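## Task

Pick up one end of the white wire and raise it well above the crate, near the top of what the arm can reach; a modest lift does not count. Before closing on the wire, open the fingers around it by at least a thumb's width (unless they were already opened far away from the entire wire), or the run may fail. If the crate tips about halfway over, the run fails. End the scene while that end is held up above the table, the other arm is not touching the wire, and the wire touches nothing else higher than about a finger's width over the crate rim. The black wire must stay inside the crate with no part of it hanging out over a wall, the crate must stand upright and entirely on the table, and neither gripper may hold anything except that one wire end.

## Robot and tools

Robot: two six-joint arms, left_arm and right_arm, each with a two-finger parallel gripper and a wrist camera. Bases in the scene frame: left_arm near (+0.004, +0.266, +0.021) m, right_arm near (+0.004, -0.310, +0.015) m, both nearly unrotated. The names are labels only; left_arm sits on the +y side.

Scene frame: origin at table-top height, midway between the arms, a little behind the near table edge. +x runs out over the table, +z is up. Gripper frame: fingers point along the gripper's +z and open and close along its y. end_effector_position is the point between the finger pads, just under 1 cm behind the tips. Reported hand positions can be slightly wrong, more so at long reach.

Row format (used by execute_actions and move): 16 plain numbers, always covering both arms: left_arm x, y, z, qw, qx, qy, qz, opening, then right_arm in the same 8-number order. x, y, z is an absolute target position in metres in the scene frame; qw..qz is an absolute target orientation quaternion, w first, in the scene frame. opening is a number from -1 (closed) to +1 (fully open, 0.087 m); it is a setting, not an offset. To keep an arm still or its orientation fixed, resend the same pose and quaternion you sent before (or from the last result before it stopped) rather than the drifted reported values.

execute_actions(actions): a list of up to 15 actions; each action is a table of up to 15 rows, each row lasting one 1/30 s control step; a short table repeats its final row to fill 15 steps. An empty list just returns state and images. Any target more than 0.6 m from that gripper's current position along one of its own axes gets the action refused for both arms; a malformed first action or one failing that check means nothing runs. Each step the command is clipped to 70 mm and 16 degrees from the measured pose, so far targets take several actions; after an action the arm only continues to its last clipped pose.

move(target, speed, blocking): target is one 16-number row of absolute poses. Each gripper travels in a straight line toward its pose; both paths finish together, taking 0.5 to 10 s (cut off at 10 s). speed is top path speed in m/s, 0.002 to 0.5, default 0.25; turning is capped at twice that in rad/s. Openings are applied at the move's start. Paths do not avoid obstacles or the other arm, and grippers may lag, stray or overshoot speed, particularly with a nearly straight arm. Faster contact hits harder; a target further past a contact presses harder. blocking=false returns after 0.5 s while motion continues; then use wait(0) or stop before sending other motion. The result adds a 'move:' line with the ending (done, off_target, moving, held, fault) and limits (paced = pose clipped; held = a check blocked steps, after which the arm can speed up), plus each gripper's distance from its target.

wait(seconds): 0 to 10 s, arms hold their last command; returns early when a running move ends. stop(): brakes a running move (needs stopping distance; fingers keep moving). zoom_image(camera, region): region [x0, y0, x1, y1] in pixels of cam_high, cam_low, cam_left_wrist or cam_right_wrist (504x504 each), at most 504 by 504. read_manual(section): only licence texts. finished_scene(scene): ends the current scene (give its number) after the last command is held; irreversible; reports success.

Results: a state line 'left_arm: … | right_arm: …' with each gripper's position and quaternion; 'Hand target' lines showing where each arm is being driven; grip_measured, the measured finger opening on the command scale (the last Joint positions value is the opening in metres; each gripper may read off by about 1 mm); joint torques (with offsets, noise, friction); 'pose unreachable' lines when the clearance check altered an arm's command; FAULT lines; MOTOR HOT warnings from 75 °C, with arm stops at 90 °C and a collapse at 100 °C. Joint limits (rad): waist -2.618..3.054, shoulder 0..3.142, elbow 0..3.142, wrist pitch and yaw -1.571..1.571, wrist roll -2.094..2.094.

Gripping: to hold, command an opening below grip_measured; about 0.02 lower holds firmly. Pads push up to about 20 N; closing fast can squeeze harder. Friction can leave the hand up to about 31 mm from its command, and tiny moves may do nothing.

Avoid: closing on a wire without first opening wide around it; tipping the crate; dragging the other wire over a wall; knocking anything off the table; arms colliding or pressing each other; hitting the bar and plate behind the bases (up to ~3 cm tall, no warning); long loaded holds that heat motors; fast impacts and drops. The simulation keeps running while you compose replies.

Each tool is called after ">>>" by a JSON object that holds its "fn" and its "kwargs", one argument or row to a line.

## Session

>>> {"fn": "execute_actions", "kwargs": {
  "actions": []
}}

Scene clock: 0.00 s.
left_arm: end_effector_position=(+0.4861, +0.4948, +0.1312) grip_measured=+1.000 end_effector_quat_wxyz=(+0.534, +0.305, +0.622, +0.485) | right_arm: end_effector_position=(+0.5558, -0.4125, +0.3725) grip_measured=+0.989 end_effector_quat_wxyz=(+0.689, -0.589, +0.322, -0.273)
Joint positions: left_arm=[0.387 2.124 0.811 1.358 0.132 1.193 0.087] | right_arm=[-0.505  1.944  1.532  0.754 -1.143 -1.106  0.087]
Joint velocities: left_arm=[-0.007  0.002  0.012  0.022 -0.051  0.022  0.   ] | right_arm=[-0.007 -0.002  0.002  0.051 -0.007  0.081 -0.001]
Joint torques (N m, as the arm reports them, + toward a larger angle): no reading
Motor temperatures (°C, as the motors report them): left_arm=[32 32 31 30 32 32] | right_arm=[33 33 32 32 33 31]
Hand target (left_arm): +0.486, +0.495, +0.131; +0.534, +0.305, +0.622, +0.485
Hand target (right_arm): +0.556, -0.413, +0.372; +0.689, -0.589, +0.322, -0.273

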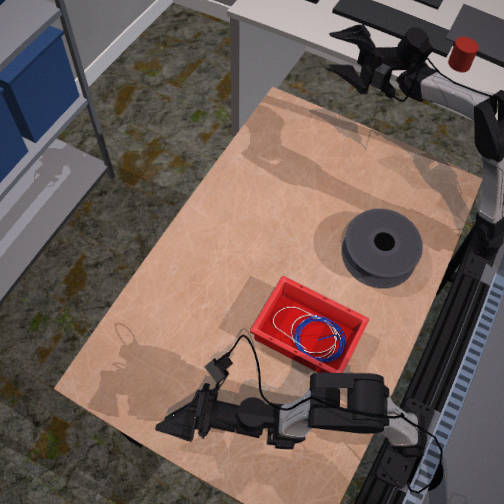

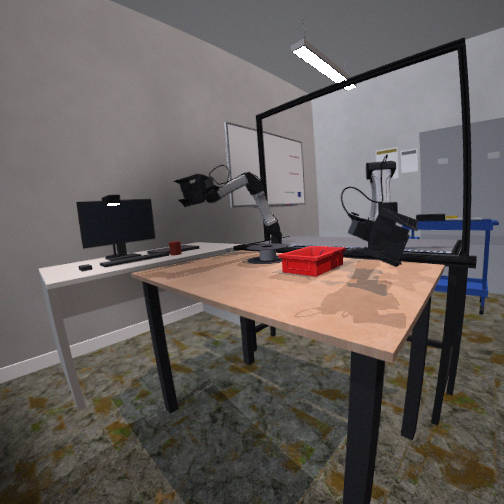

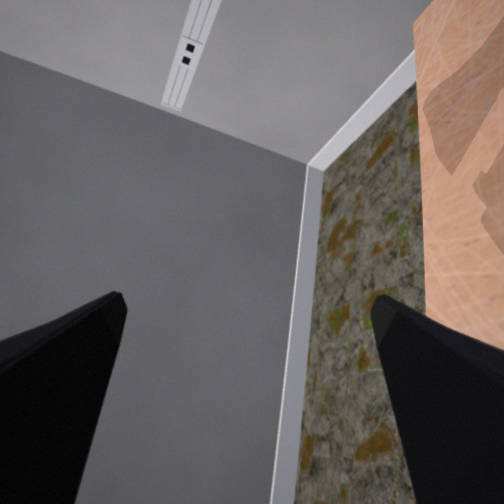

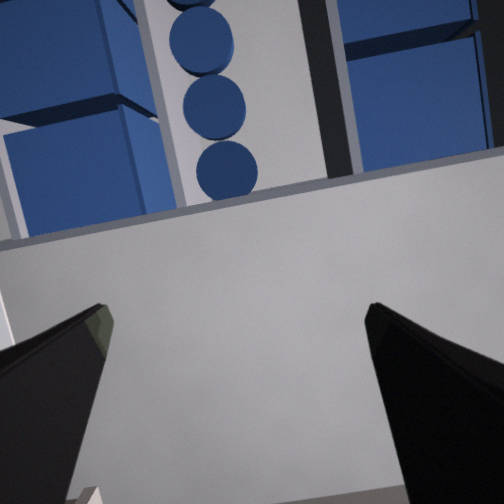

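>>> {"fn": "move", "kwargs": {
  "target": [0.46,0.4,0.25,0.2,0.1,0.95,0.2,1,0.5558,-0.4125,0.3725,0.689,-0.589,0.322,-0.273,1]
}}

>>> {"fn": "move", "kwargs": {
  "target": [0.4,0.145,0.2,0,0,1,0,1,0.5558,-0.4125,0.3725,0.689,-0.589,0.322,-0.273,1]
}}

>>> {"fn": "zoom_image", "kwargs": {
  "camera": "cam_left_wrist",
  "region": [0,0,504,504]
}}

Scene clock: 9.00 s.
left_arm: end_effector_position=(+0.4554, +0.4045, +0.2483) grip_measured=+1.000 end_effector_quat_wxyz=(+0.199, +0.103, +0.955, +0.197) | right_arm: end_effector_position=(+0.5558, -0.4125, +0.3725) grip_measured=+0.989 end_effector_quat_wxyz=(+0.689, -0.589, +0.322, -0.273)
Joint positions: left_arm=[ 0.131  2.128  2.371 -1.303 -0.274  0.446  0.087] | right_arm=[-0.505  1.944  1.532  0.754 -1.143 -1.106  0.087]
Joint velocities: left_arm=[ 0.022 -0.002 -0.007  0.022 -0.037 -0.037  0.   ] | right_arm=[-0.017  0.012  0.007 -0.007 -0.022 -0.051 -0.   ]
Joint torques (N m, as the arm reports them, + toward a larger angle): left_arm=[ -0.4  -11.23   9.15   0.98  -0.04  -0.01] | right_arm=[-0.06 -9.19  5.89  1.39  0.13  0.11]
Motor temperatures (°C, as the motors report them): left_arm=[32 35 32 32 32 32] | right_arm=[33 36 34 33 33 31]
Hand target (left_arm): +0.459, +0.400, +0.249; +0.203, +0.104, +0.955, +0.192
Hand target (right_arm): +0.556, -0.412, +0.372; +0.689, -0.589, +0.322, -0.273
Off the commanded pose (left_arm): 0.007 m, 1 deg.
Off the commanded pose (right_arm): 0.000 m, 0 deg.
move: done
camera_calibration (this result's frames):
cam_left_wrist: T_world_to_cam=[[-0.106843, -0.905082, -0.411595, 0.516431], [-0.903172, -0.0847584, 0.420828, 0.361803], [-0.415771, 0.416703, -0.808389, 0.359121], [0, 0, 0, 1]] pos_world=[0.531259, 0.348432, 0.350613]

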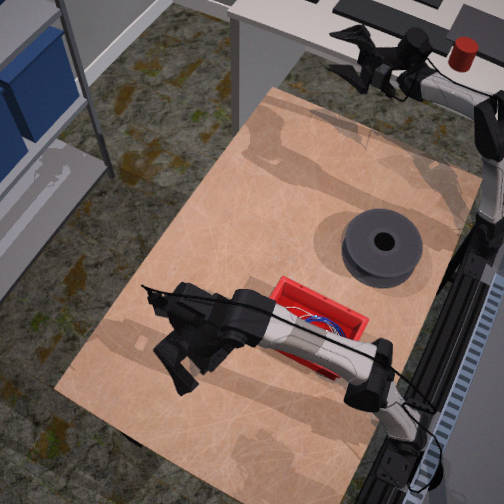

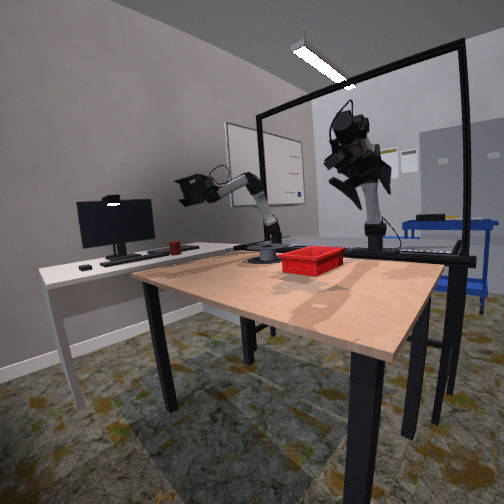

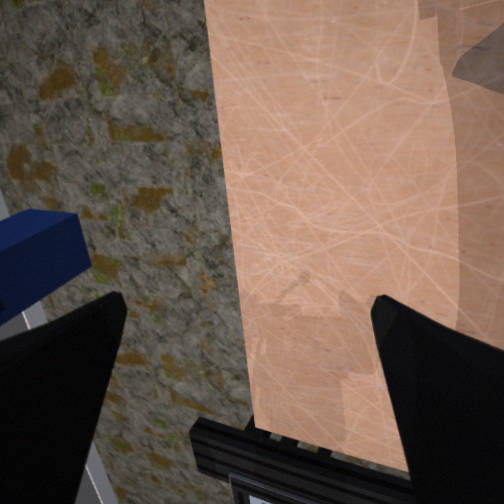

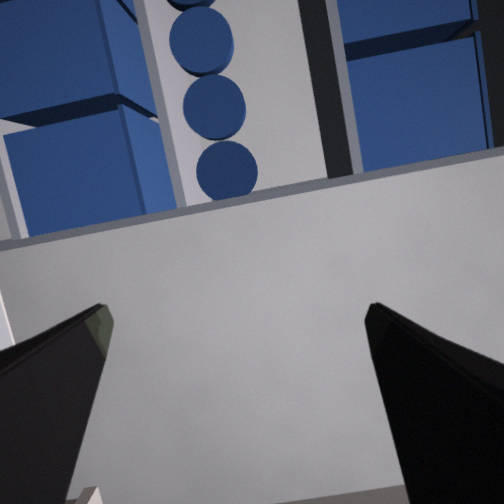

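Scene clock: 10.87 s.
left_arm: end_effector_position=(+0.4011, +0.1438, +0.2035) grip_measured=+1.000 end_effector_quat_wxyz=(+0.099, +0.003, +0.995, -0.029) | right_arm: end_effector_position=(+0.5558, -0.4125, +0.3725) grip_measured=+0.989 end_effector_quat_wxyz=(+0.689, -0.589, +0.322, -0.273)
Joint positions: left_arm=[-0.304  2.197  2.395 -1.563 -0.005 -0.269  0.087] | right_arm=[-0.505  1.944  1.532  0.754 -1.143 -1.106  0.087]
Joint velocities: left_arm=[ 0.022 -0.007  0.002 -0.007 -0.007 -0.051  0.   ] | right_arm=[ 0.007 -0.002  0.007  0.037  0.066 -0.051  0.   ]
Joint torques (N m, as the arm reports them, + toward a larger angle): left_arm=[  0.62 -12.58   5.29   0.52   0.03   0.03] | right_arm=[ 0.   -9.21  5.8   1.38  0.13  0.1 ]
Motor temperatures (°C, as the motors report them): left_arm=[32 36 33 32 32 32] | right_arm=[33 36 34 33 33 31]
Hand target (left_arm): +0.397, +0.144, +0.199; +0.085, -0.002, +0.996, -0.031
Hand target (right_arm): +0.556, -0.413, +0.372; +0.689, -0.589, +0.322, -0.273
Off the commanded pose (left_arm): 0.004 m, 12 deg.
Off the commanded pose (right_arm): 0.000 m, 0 deg.
joint sent to its limit (left arm) — the command would take joint 4 (wrist pitch) past its lower limit, so that joint was sent only as far as its limit.
move: off_target (left_arm)
camera_calibration (this result's frames):
cam_left_wrist: T_world_to_cam=[[0.000527304, -0.998156, 0.0607022, 0.130409], [-0.783423, 0.0373134, 0.620368, 0.203348], [-0.621489, -0.0478826, -0.781958, 0.552915], [0, 0, 0, 1]] pos_world=[0.502869, 0.149056, 0.29829]

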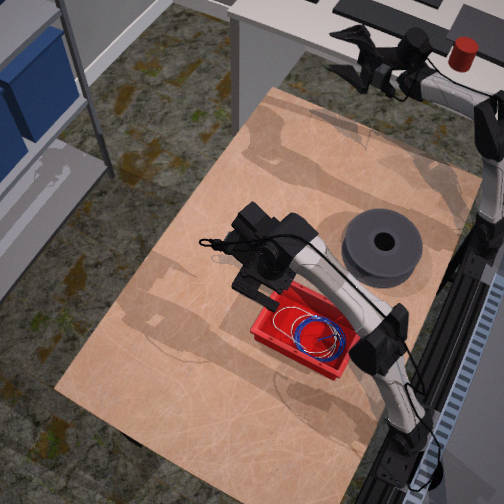

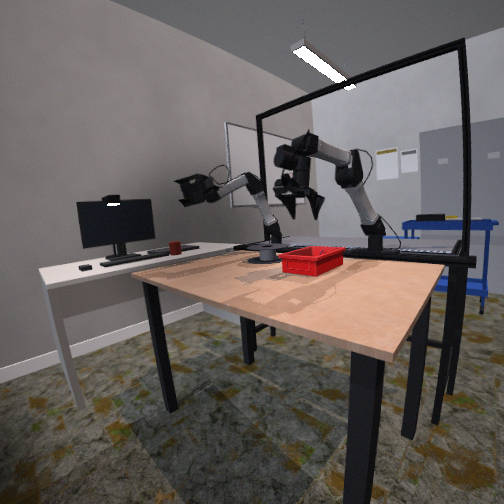

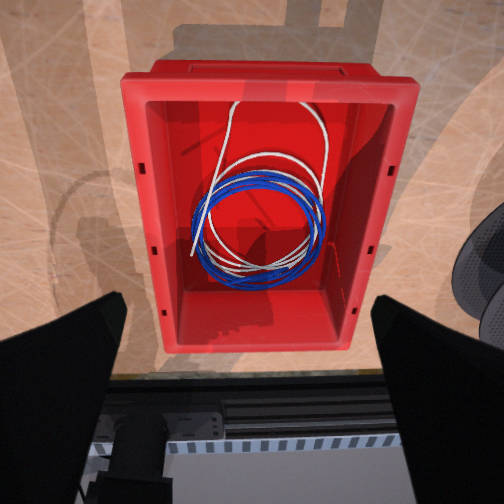

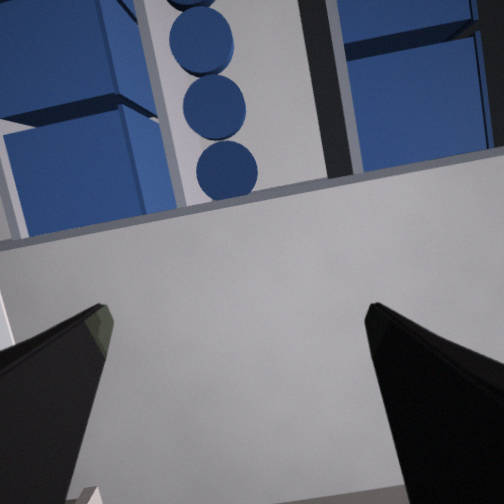

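Region (0, 0, 504, 504) of cam_left_wrist's 504x504 image, scaled by 1.000.

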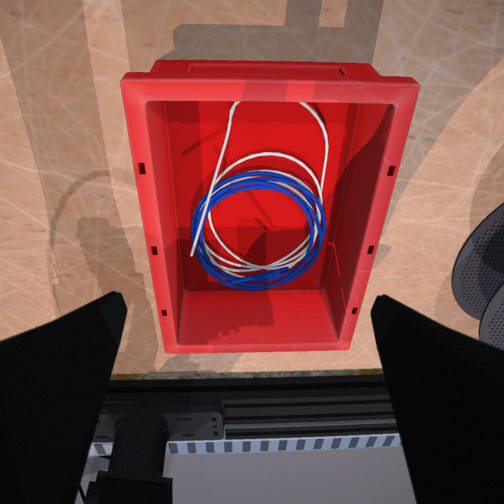

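>>> {"fn": "move", "kwargs": {
  "target": [0.3,0.175,0.085,0,0,1,0,-0.4,0.5558,-0.4125,0.3725,0.689,-0.589,0.322,-0.273,1],
  "speed": 0.15
}}

Scene clock: 16.97 s.
left_arm: end_effector_position=(+0.2995, +0.1726, +0.0805) grip_measured=-0.400 end_effector_quat_wxyz=(-0.015, +0.001, +1.000, +0.002) | right_arm: end_effector_position=(+0.5558, -0.4125, +0.3725) grip_measured=+0.989 end_effector_quat_wxyz=(+0.689, -0.589, +0.322, -0.273)
Joint positions: left_arm=[-0.299  1.921  1.464 -1.144 -0.002 -0.27   0.026] | right_arm=[-0.505  1.944  1.532  0.754 -1.143 -1.106  0.087]
Joint velocities: left_arm=[ 0.002  0.007 -0.012 -0.066  0.051 -0.007 -0.001] | right_arm=[-0.007 -0.017  0.002  0.051 -0.022 -0.022  0.001]
Joint torques (N m, as the arm reports them, + toward a larger angle): left_arm=[  0.89 -13.07   5.61   0.31  -0.07   0.16] | right_arm=[-0.03 -9.19  5.81  1.36  0.12  0.11]
Motor temperatures (°C, as the motors report them): left_arm=[32 39 33 32 32 32] | right_arm=[33 38 35 33 33 31]
Hand target (left_arm): +0.301, +0.176, +0.085; -0.001, -0.001, +1.000, -0.001
Hand target (right_arm): +0.556, -0.412, +0.372; +0.689, -0.589, +0.322, -0.273
Off the commanded pose (left_arm): 0.005 m, 2 deg.
Off the commanded pose (right_arm): 0.000 m, 0 deg.
move: done
camera_calibration (this result's frames):
cam_left_wrist: T_world_to_cam=[[0.0105247, -0.999942, -0.00245701, 0.169122], [-0.62283, -0.00847777, 0.782311, 0.145775], [-0.782286, -0.00670333, -0.622883, 0.423281], [0, 0, 0, 1]] pos_world=[0.42014, 0.173185, 0.150029]

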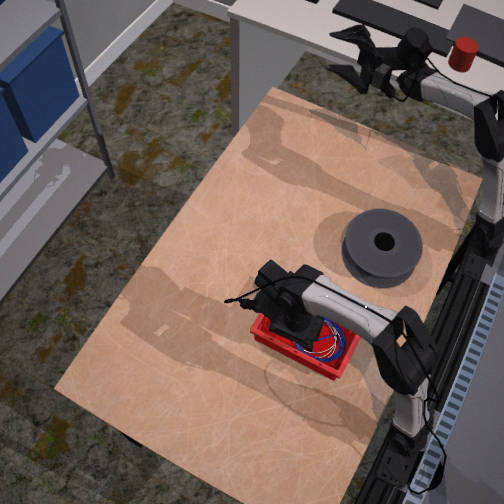

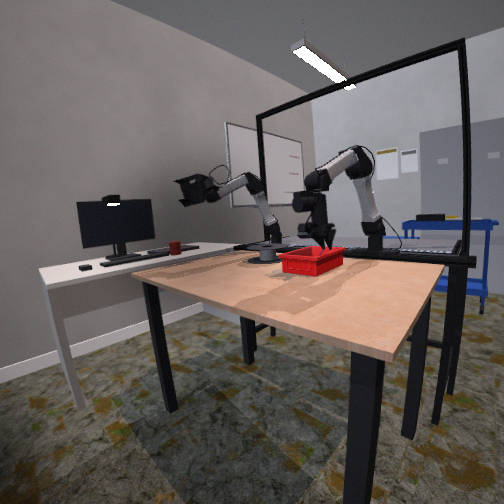

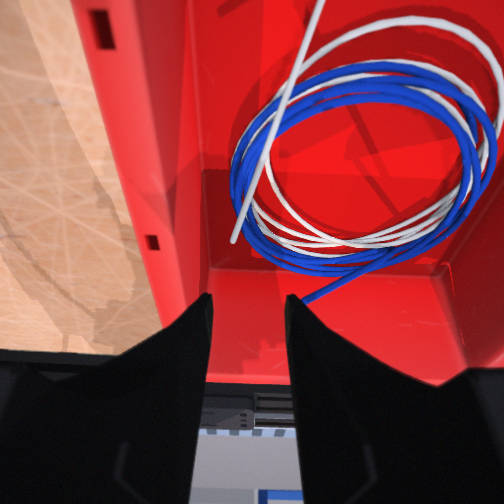

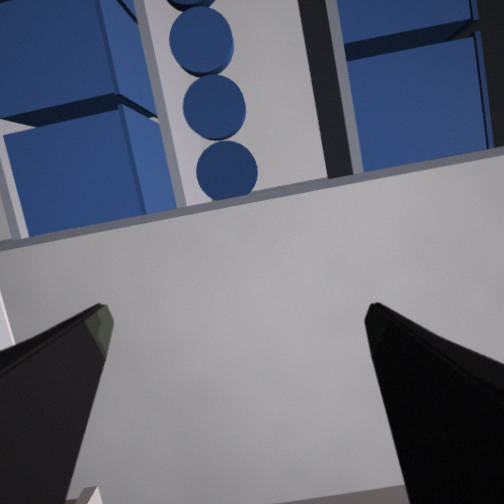

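>>> {"fn": "move", "kwargs": {
  "target": [0.32,0.177,0.06,0,0,1,0,-0.4,0.5558,-0.4125,0.3725,0.689,-0.589,0.322,-0.273,1],
  "speed": 0.05
}}

Scene clock: 20.17 s.
left_arm: end_effector_position=(+0.3151, +0.1741, +0.0636) grip_measured=-0.400 end_effector_quat_wxyz=(-0.004, +0.001, +1.000, -0.002) | right_arm: end_effector_position=(+0.5558, -0.4125, +0.3725) grip_measured=+0.989 end_effector_quat_wxyz=(+0.689, -0.589, +0.322, -0.273)
Joint positions: left_arm=[-0.283  1.967  1.464 -1.073 -0.002 -0.254  0.026] | right_arm=[-0.505  1.944  1.532  0.754 -1.143 -1.106  0.087]
Joint velocities: left_arm=[-0.007 -0.012 -0.012  0.022 -0.007 -0.022 -0.   ] | right_arm=[ 0.002  0.007 -0.007  0.066  0.007 -0.037  0.001]
Joint torques (N m, as the arm reports them, + toward a larger angle): left_arm=[ 0.88 -9.48  7.16  0.38 -0.1   0.12] | right_arm=[-0.01 -9.28  5.78  1.36  0.14  0.1 ]
Motor temperatures (°C, as the motors report them): left_arm=[32 40 33 32 32 32] | right_arm=[33 39 35 34 33 31]
Hand target (left_arm): +0.320, +0.177, +0.060; +0.000, +0.000, +1.000, +0.000
Hand target (right_arm): +0.556, -0.413, +0.372; +0.689, -0.589, +0.322, -0.273
Off the commanded pose (left_arm): 0.007 m, 0 deg.
Off the commanded pose (right_arm): 0.000 m, 0 deg.
move: done
camera_calibration (this result's frames):
cam_left_wrist: T_world_to_cam=[[0.0103077, -0.999937, 0.00442204, 0.170004], [-0.64101, -0.00321348, 0.767526, 0.174435], [-0.767463, -0.010746, -0.641003, 0.422131], [0, 0, 0, 1]] pos_world=[0.434032, 0.17509, 0.135952]

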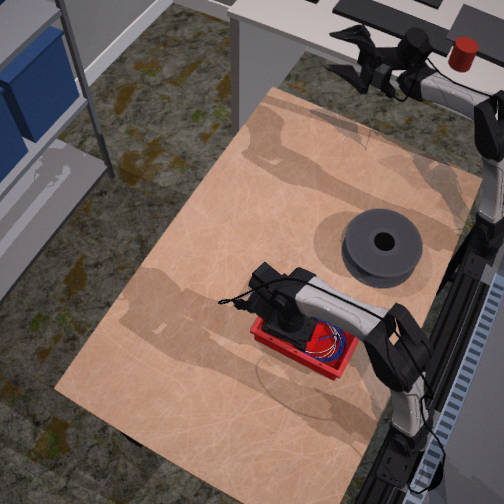

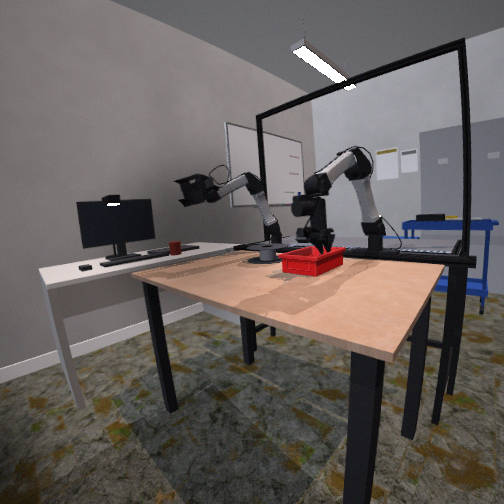

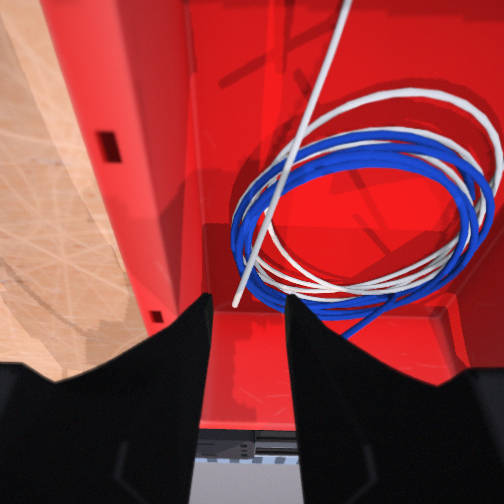

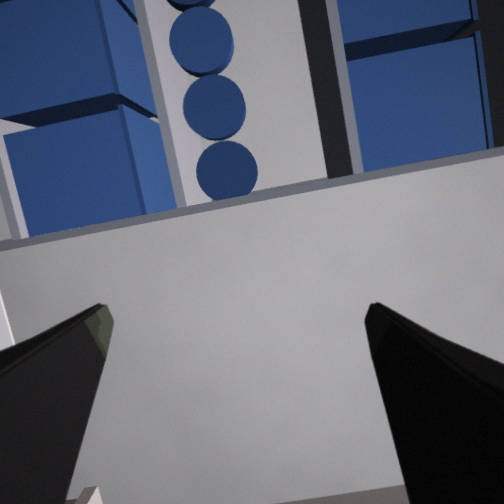

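>>> {"fn": "move", "kwargs": {
  "target": [0.314,0.178,0.046,0,0,1,0,-0.4,0.5558,-0.4125,0.3725,0.689,-0.589,0.322,-0.273,1],
  "speed": 0.05
}}

>>> {"fn": "move", "kwargs": {
  "target": [0.314,0.178,0.046,0,0,1,0,-0.97,0.5558,-0.4125,0.3725,0.689,-0.589,0.322,-0.273,1]
}}

>>> {"fn": "move", "kwargs": {
  "target": [0.34,0.14,0.2,0.1,0,0.995,0,-0.97,0.5558,-0.4125,0.3725,0.689,-0.589,0.322,-0.273,1],
  "speed": 0.08
}}

Scene clock: 24.93 s.
left_arm: end_effector_position=(+0.3150, +0.1740, +0.0518) grip_measured=-0.400 end_effector_quat_wxyz=(+0.003, +0.001, +1.000, -0.003) | right_arm: end_effector_position=(+0.5558, -0.4125, +0.3725) grip_measured=+0.989 end_effector_quat_wxyz=(+0.689, -0.589, +0.322, -0.273)
Joint positions: left_arm=[-0.283  1.967  1.417 -1.014 -0.002 -0.254  0.026] | right_arm=[-0.505  1.944  1.532  0.754 -1.143 -1.106  0.087]
Joint velocities: left_arm=[-0.002 -0.017  0.007  0.051 -0.022 -0.051 -0.   ] | right_arm=[-0.017  0.012 -0.017 -0.022 -0.007 -0.051  0.   ]
Joint torques (N m, as the arm reports them, + toward a larger angle): left_arm=[ 0.82 -9.91  5.41  0.43 -0.09  0.14] | right_arm=[-0.09 -9.15  5.81  1.36  0.14  0.11]
Motor temperatures (°C, as the motors report them): left_arm=[32 41 33 31 32 32] | right_arm=[33 40 36 34 33 31]
Hand target (left_arm): +0.314, +0.178, +0.046; -0.000, -0.000, +1.000, +0.000
Hand target (right_arm): +0.556, -0.413, +0.372; +0.689, -0.589, +0.322, -0.273
Off the commanded pose (left_arm): 0.007 m, 1 deg.
Off the commanded pose (right_arm): 0.000 m, 0 deg.
move: done
camera_calibration (this result's frames):
cam_left_wrist: T_world_to_cam=[[0.0099482, -0.99992, 0.00783563, 0.16994], [-0.650591, -0.000521649, 0.759428, 0.18638], [-0.759363, -0.0126527, -0.650544, 0.412776], [0, 0, 0, 1]] pos_world=[0.433013, 0.175247, 0.125655]

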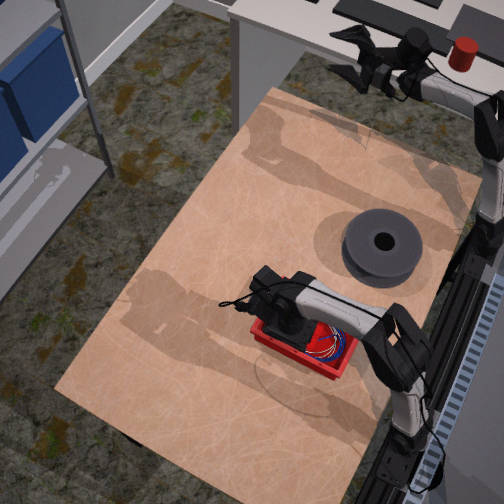

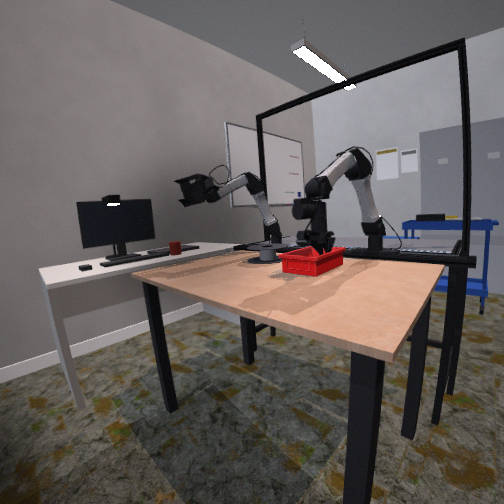

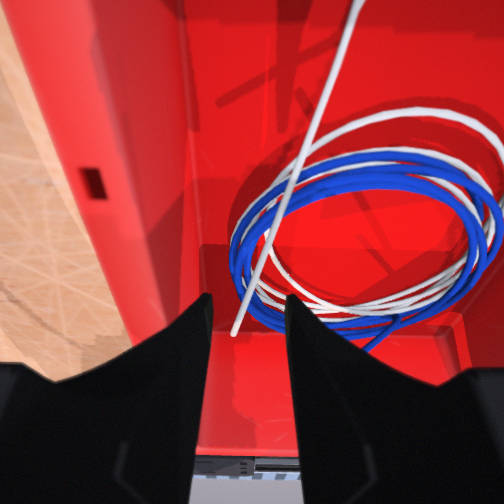

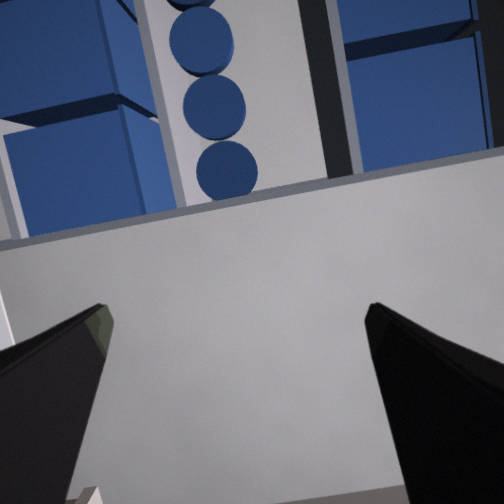

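Scene clock: 25.63 s.
left_arm: end_effector_position=(+0.3152, +0.1740, +0.0518) grip_measured=-0.955 end_effector_quat_wxyz=(+0.003, +0.001, +1.000, -0.004) | right_arm: end_effector_position=(+0.5558, -0.4125, +0.3725) grip_measured=+0.989 end_effector_quat_wxyz=(+0.689, -0.589, +0.322, -0.273)
Joint positions: left_arm=[-0.283  1.967  1.417 -1.012 -0.002 -0.254  0.002] | right_arm=[-0.505  1.944  1.532  0.754 -1.143 -1.106  0.087]
Joint velocities: left_arm=[ 0.002  0.002 -0.002 -0.022 -0.037 -0.051  0.001] | right_arm=[ 0.012  0.007  0.002 -0.007 -0.007 -0.066  0.001]
Joint torques (N m, as the arm reports them, + toward a larger angle): left_arm=[ 0.81 -9.96  5.4   0.37 -0.1   0.14] | right_arm=[-0.01 -9.24  5.85  1.39  0.12  0.11]
Motor temperatures (°C, as the motors report them): left_arm=[32 41 33 31 32 32] | right_arm=[33 40 36 34 33 31]
Hand target (left_arm): +0.314, +0.178, +0.046; -0.000, -0.000, +1.000, -0.000
Hand target (right_arm): +0.556, -0.412, +0.372; +0.689, -0.589, +0.322, -0.273
Off the commanded pose (left_arm): 0.007 m, 1 deg.
Off the commanded pose (right_arm): 0.000 m, 0 deg.
move: done
camera_calibration (this result's frames):
cam_left_wrist: T_world_to_cam=[[0.00994808, -0.999917, 0.0081366, 0.169849], [-0.651431, -0.000307217, 0.758708, 0.186858], [-0.758642, -0.0128481, -0.65138, 0.412806], [0, 0, 0, 1]] pos_world=[0.433208, 0.175196, 0.125741]

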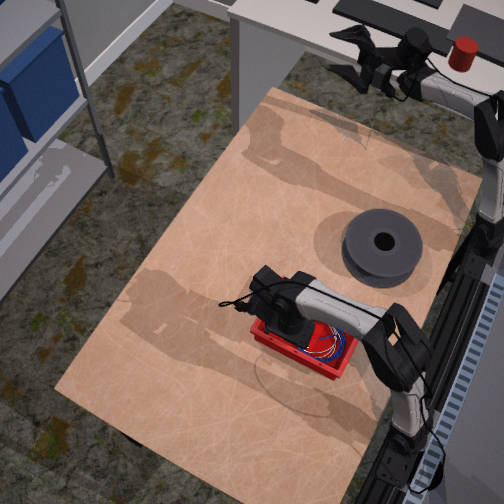

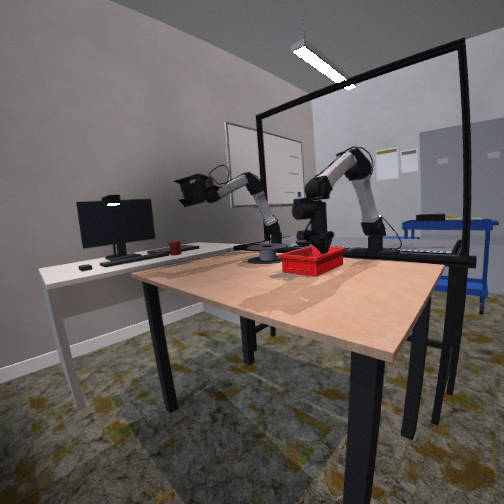

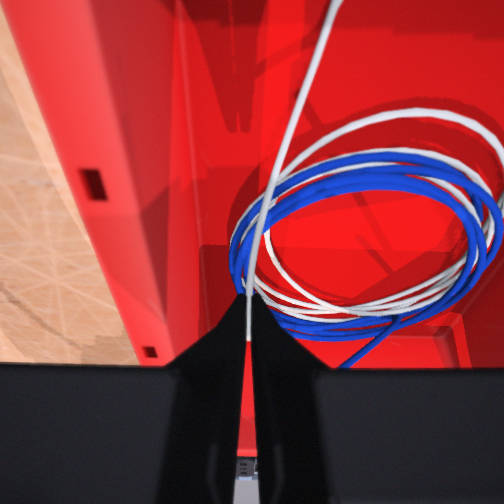

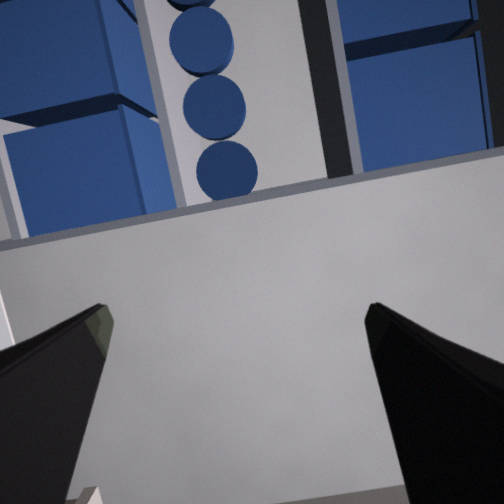

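Scene clock: 28.07 s.
left_arm: end_effector_position=(+0.3378, +0.1424, +0.1952) grip_measured=-0.955 end_effector_quat_wxyz=(+0.092, -0.001, +0.996, -0.000) | right_arm: end_effector_position=(+0.5558, -0.4125, +0.3725) grip_measured=+0.989 end_effector_quat_wxyz=(+0.689, -0.589, +0.322, -0.273)
Joint positions: left_arm=[-0.38   1.906  1.922 -1.413 -0.071 -0.347  0.002] | right_arm=[-0.505  1.944  1.532  0.754 -1.143 -1.106  0.087]
Joint velocities: left_arm=[ 0.002  0.007  0.002 -0.037  0.022 -0.037  0.   ] | right_arm=[-0.042 -0.012 -0.012 -0.051  0.037  0.037 -0.001]
Joint torques (N m, as the arm reports them, + toward a larger angle): left_arm=[ -0.55 -10.31   9.     0.5   -0.17   0.02] | right_arm=[-0.08 -9.34  5.95  1.36  0.16  0.1 ]
Motor temperatures (°C, as the motors report them): left_arm=[32 41 34 31 32 32] | right_arm=[33 40 36 34 33 31]
Hand target (left_arm): +0.339, +0.140, +0.200; +0.100, +0.001, +0.995, +0.001
Hand target (right_arm): +0.556, -0.413, +0.372; +0.689, -0.589, +0.322, -0.273
Off the commanded pose (left_arm): 0.006 m, 1 deg.
Off the commanded pose (right_arm): 0.000 m, 0 deg.
move: done
camera_calibration (this result's frames):
cam_left_wrist: T_world_to_cam=[[0.0133357, -0.999905, 0.00354893, 0.136667], [-0.775798, -0.00810743, 0.630929, 0.160804], [-0.63084, -0.0111671, -0.775832, 0.503795], [0, 0, 0, 1]] pos_world=[0.440743, 0.143584, 0.28892]

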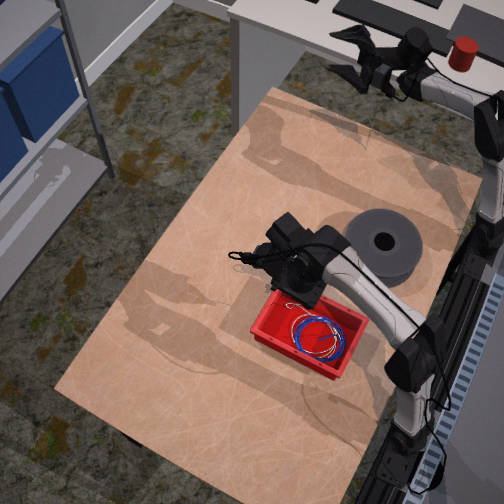

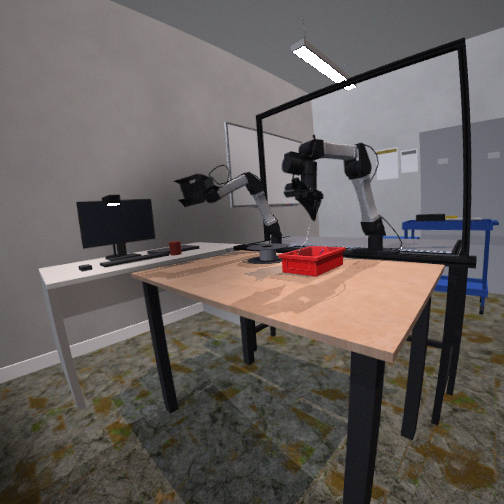

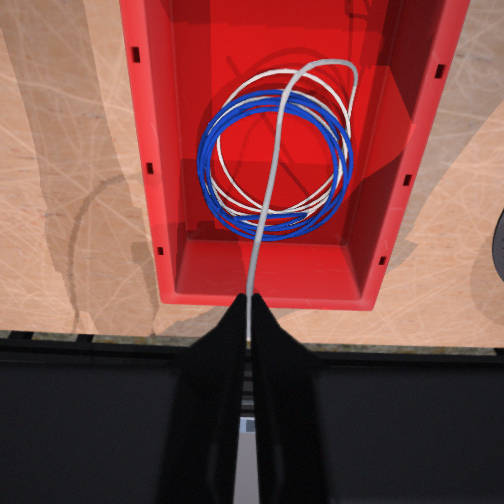

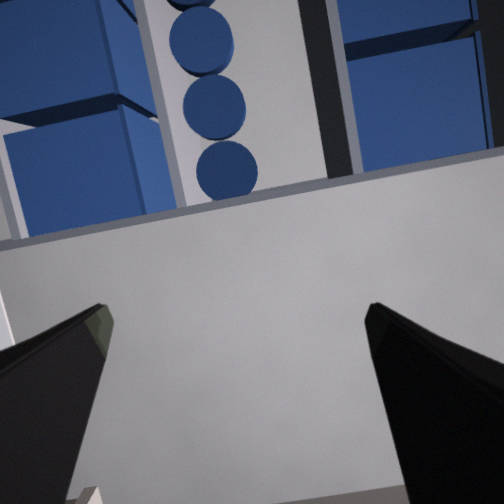

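>>> {"fn": "move", "kwargs": {
  "target": [0.4,0.13,0.4,0.45,0.07,0.89,-0.07,-0.98,0.5558,-0.4125,0.3725,0.689,-0.589,0.322,-0.273,1],
  "speed": 0.06
}}

>>> {"fn": "move", "kwargs": {
  "target": [0.38,0.13,0.6,0.7,0.11,0.7,-0.11,-0.98,0.5558,-0.4125,0.3725,0.689,-0.589,0.322,-0.273,1],
  "speed": 0.06
}}

Scene clock: 36.97 s.
left_arm: end_effector_position=(+0.4007, +0.1320, +0.3802) grip_measured=-0.955 end_effector_quat_wxyz=(+0.421, +0.069, +0.903, -0.057) | right_arm: end_effector_position=(+0.5558, -0.4125, +0.3725) grip_measured=+0.989 end_effector_quat_wxyz=(+0.689, -0.589, +0.322, -0.273)
Joint positions: left_arm=[-0.397  1.786  2.335 -1.249 -0.127 -0.153  0.002] | right_arm=[-0.505  1.944  1.532  0.754 -1.143 -1.106  0.087]
Joint velocities: left_arm=[-0.007  0.002  0.002 -0.022  0.022 -0.007 -0.   ] | right_arm=[ 0.017 -0.017 -0.007  0.007 -0.051  0.007  0.   ]
Joint torques (N m, as the arm reports them, + toward a larger angle): left_arm=[ -0.46 -10.49   8.34   1.61  -0.12   0.15] | right_arm=[ 0.06 -9.21  5.79  1.38  0.14  0.1 ]
Motor temperatures (°C, as the motors report them): left_arm=[32 43 35 32 32 32] | right_arm=[33 42 37 34 33 31]
Hand target (left_arm): +0.399, +0.130, +0.401; +0.450, +0.072, +0.888, -0.064
Hand target (right_arm): +0.556, -0.413, +0.372; +0.689, -0.589, +0.322, -0.273
Off the commanded pose (left_arm): 0.020 m, 4 deg.
Off the commanded pose (right_arm): 0.000 m, 0 deg.
move: off_target (left_arm)
camera_calibration (this result's frames):
cam_left_wrist: T_world_to_cam=[[-0.165568, -0.984726, 0.0538712, 0.175359], [-0.986198, 0.165375, -0.0080495, 0.397155], [-0.000982416, -0.0544604, -0.998515, 0.524907], [0, 0, 0, 1]] pos_world=[0.421223, 0.135587, 0.517878]

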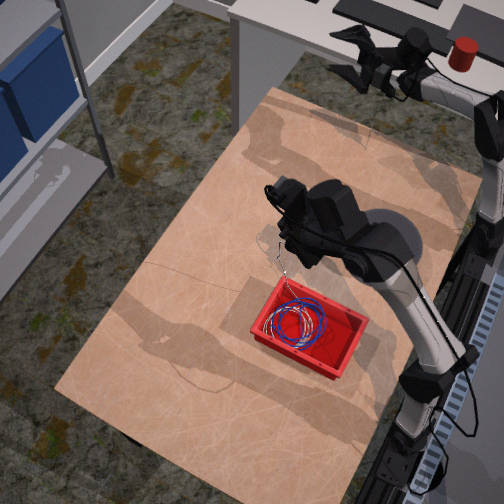

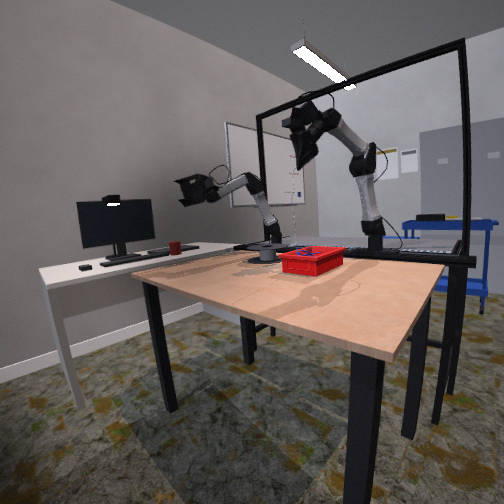

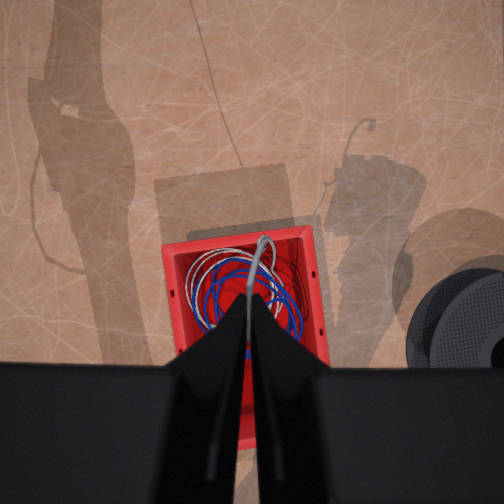

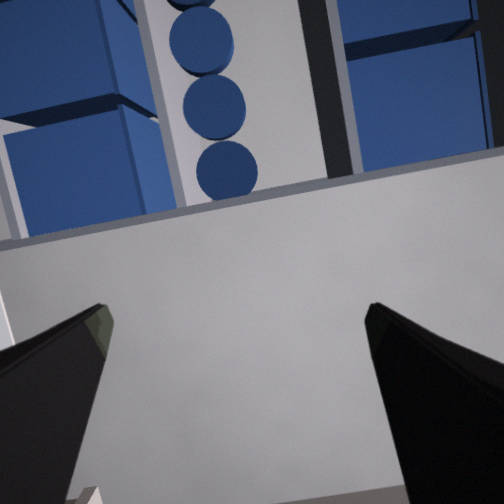

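Scene clock: 43.23 s.
left_arm: end_effector_position=(+0.3799, +0.1358, +0.5896) grip_measured=-0.955 end_effector_quat_wxyz=(+0.695, +0.103, +0.705, -0.097) | right_arm: end_effector_position=(+0.5558, -0.4125, +0.3725) grip_measured=+0.989 end_effector_quat_wxyz=(+0.689, -0.589, +0.322, -0.273)
Joint positions: left_arm=[-0.42   1.803  2.86  -1.07  -0.108  0.012  0.002] | right_arm=[-0.505  1.944  1.532  0.754 -1.143 -1.106  0.087]
Joint velocities: left_arm=[-0.002 -0.002  0.002  0.037  0.007  0.051 -0.   ] | right_arm=[-0.017  0.012  0.022  0.022  0.051 -0.051  0.   ]
Joint torques (N m, as the arm reports them, + toward a larger angle): left_arm=[-0.56 -5.03  5.33  1.88  0.06  0.15] | right_arm=[-0.01 -9.28  5.82  1.36  0.14  0.11]
Motor temperatures (°C, as the motors report them): left_arm=[32 43 35 34 32 32] | right_arm=[33 43 38 35 33 31]
Hand target (left_arm): +0.378, +0.131, +0.599; +0.707, +0.108, +0.691, -0.105
Hand target (right_arm): +0.556, -0.413, +0.372; +0.689, -0.589, +0.322, -0.273
Off the commanded pose (left_arm): 0.012 m, 2 deg.
Off the commanded pose (right_arm): 0.000 m, 0 deg.
elbow stopped short (left arm): the move would have taken joint 3 (elbow) straighter than the controller allows; a more bent joint 3 avoids this.
move: off_target (left_arm)
camera_calibration (this result's frames):
cam_left_wrist: T_world_to_cam=[[-0.28175, -0.959467, 0.0063575, 0.233002], [-0.741988, 0.213677, -0.635449, 0.648252], [0.608334, -0.183755, -0.772117, 0.3868], [0, 0, 0, 1]] pos_world=[0.311341, 0.156118, 0.709105]

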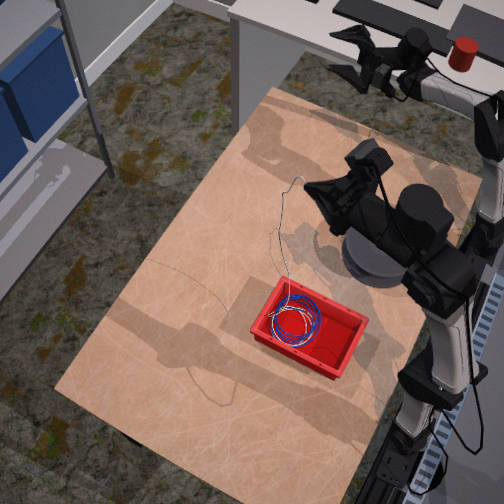

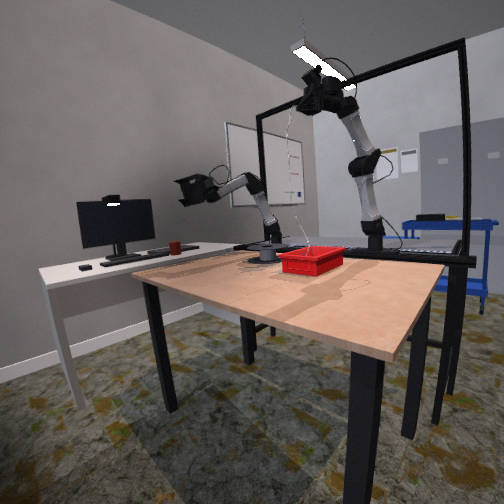

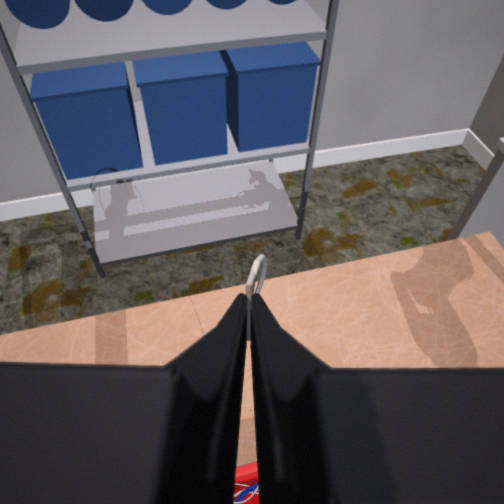

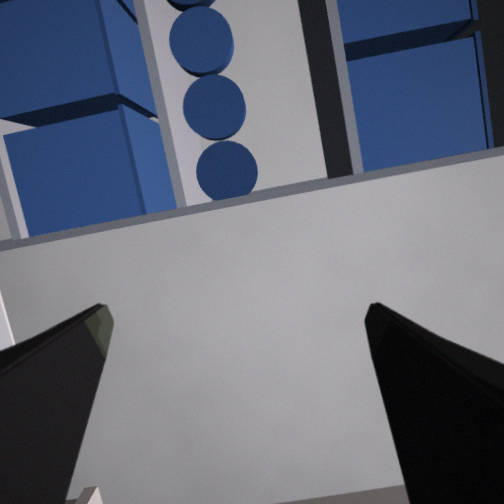

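Go higher.

>>> {"fn": "move", "kwargs": {
  "target": [0.34,0.14,0.73,0.86,0.08,0.48,-0.14,-0.98,0.5558,-0.4125,0.3725,0.689,-0.589,0.322,-0.273,1],
  "speed": 0.07
}}

>>> {"fn": "zoom_image", "kwargs": {
  "camera": "cam_high",
  "region": [230,100,430,400]
}}

Scene clock: 50.90 s.
left_arm: end_effector_position=(+0.3508, +0.1408, +0.7172) grip_measured=-0.955 end_effector_quat_wxyz=(+0.849, +0.077, +0.507, -0.129) | right_arm: end_effector_position=(+0.5558, -0.4125, +0.3725) grip_measured=+0.989 end_effector_quat_wxyz=(+0.689, -0.589, +0.322, -0.273)
Joint positions: left_arm=[-0.438  1.667  2.657 -0.495 -0.093  0.059  0.002] | right_arm=[-0.505  1.944  1.532  0.754 -1.143 -1.106  0.087]
Joint velocities: left_arm=[-0.007 -0.134 -0.281  0.242 -0.007 -0.037  0.001] | right_arm=[ 0.002 -0.017  0.012 -0.066 -0.037  0.007 -0.   ]
Joint torques (N m, as the arm reports them, + toward a larger angle): left_arm=[-0.53 -6.39  2.14  1.49  0.11  0.11] | right_arm=[-0.03 -9.21  5.8   1.38  0.14  0.1 ]
Motor temperatures (°C, as the motors report them): left_arm=[32 42 35 35 32 32] | right_arm=[33 44 38 35 33 31]
Hand target (left_arm): +0.339, +0.141, +0.730; +0.861, +0.079, +0.484, -0.136
Hand target (right_arm): +0.556, -0.413, +0.372; +0.689, -0.589, +0.322, -0.273
Off the commanded pose (left_arm): 0.017 m, 4 deg.
Off the commanded pose (right_arm): 0.000 m, 0 deg.
move: off_target (left_arm)
camera_calibration (this result's frames):
cam_left_wrist: T_world_to_cam=[[-0.302836, -0.952989, 0.0101513, 0.232637], [-0.351733, 0.10186, -0.930542, 0.797202], [0.885762, -0.285372, -0.366045, 0.129689], [0, 0, 0, 1]] pos_world=[0.23598, 0.177507, 0.78694]

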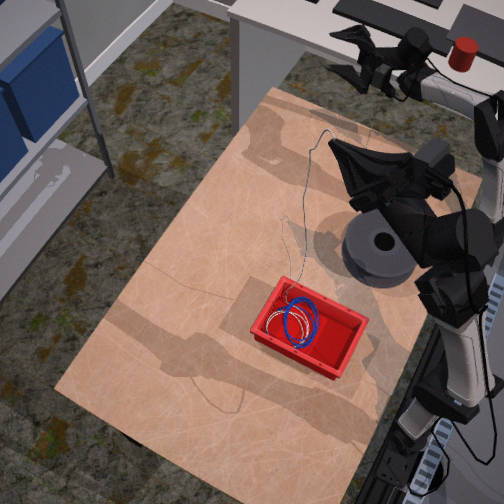

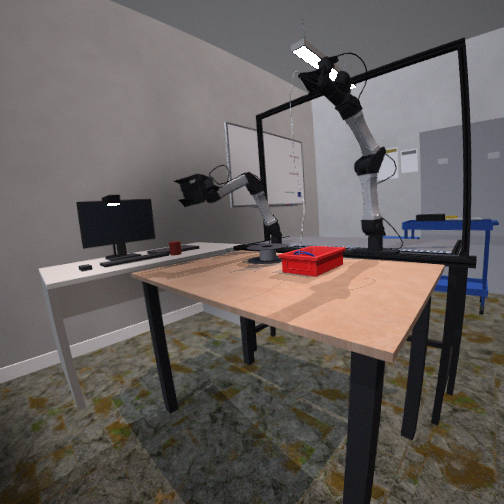

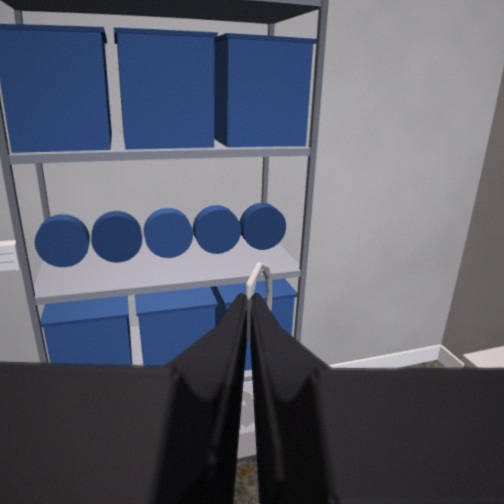

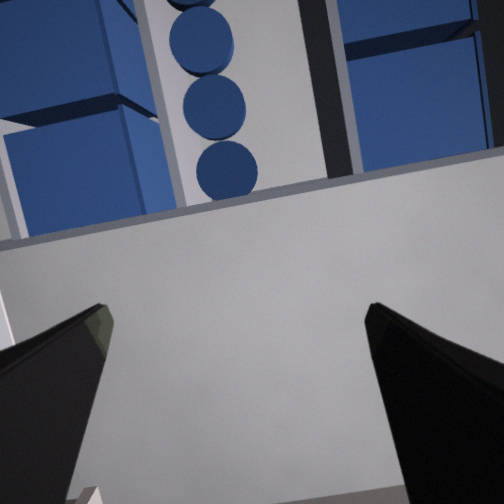

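Region (230, 100, 430, 400) of cam_high's 504x504 image, scaled by 1.680, with more detail than that image has.

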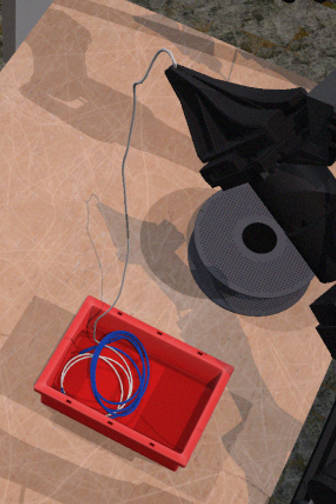

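>>> {"fn": "finished_scene", "kwargs": {
  "scene": 1
}}

The scene is finished: the task was done.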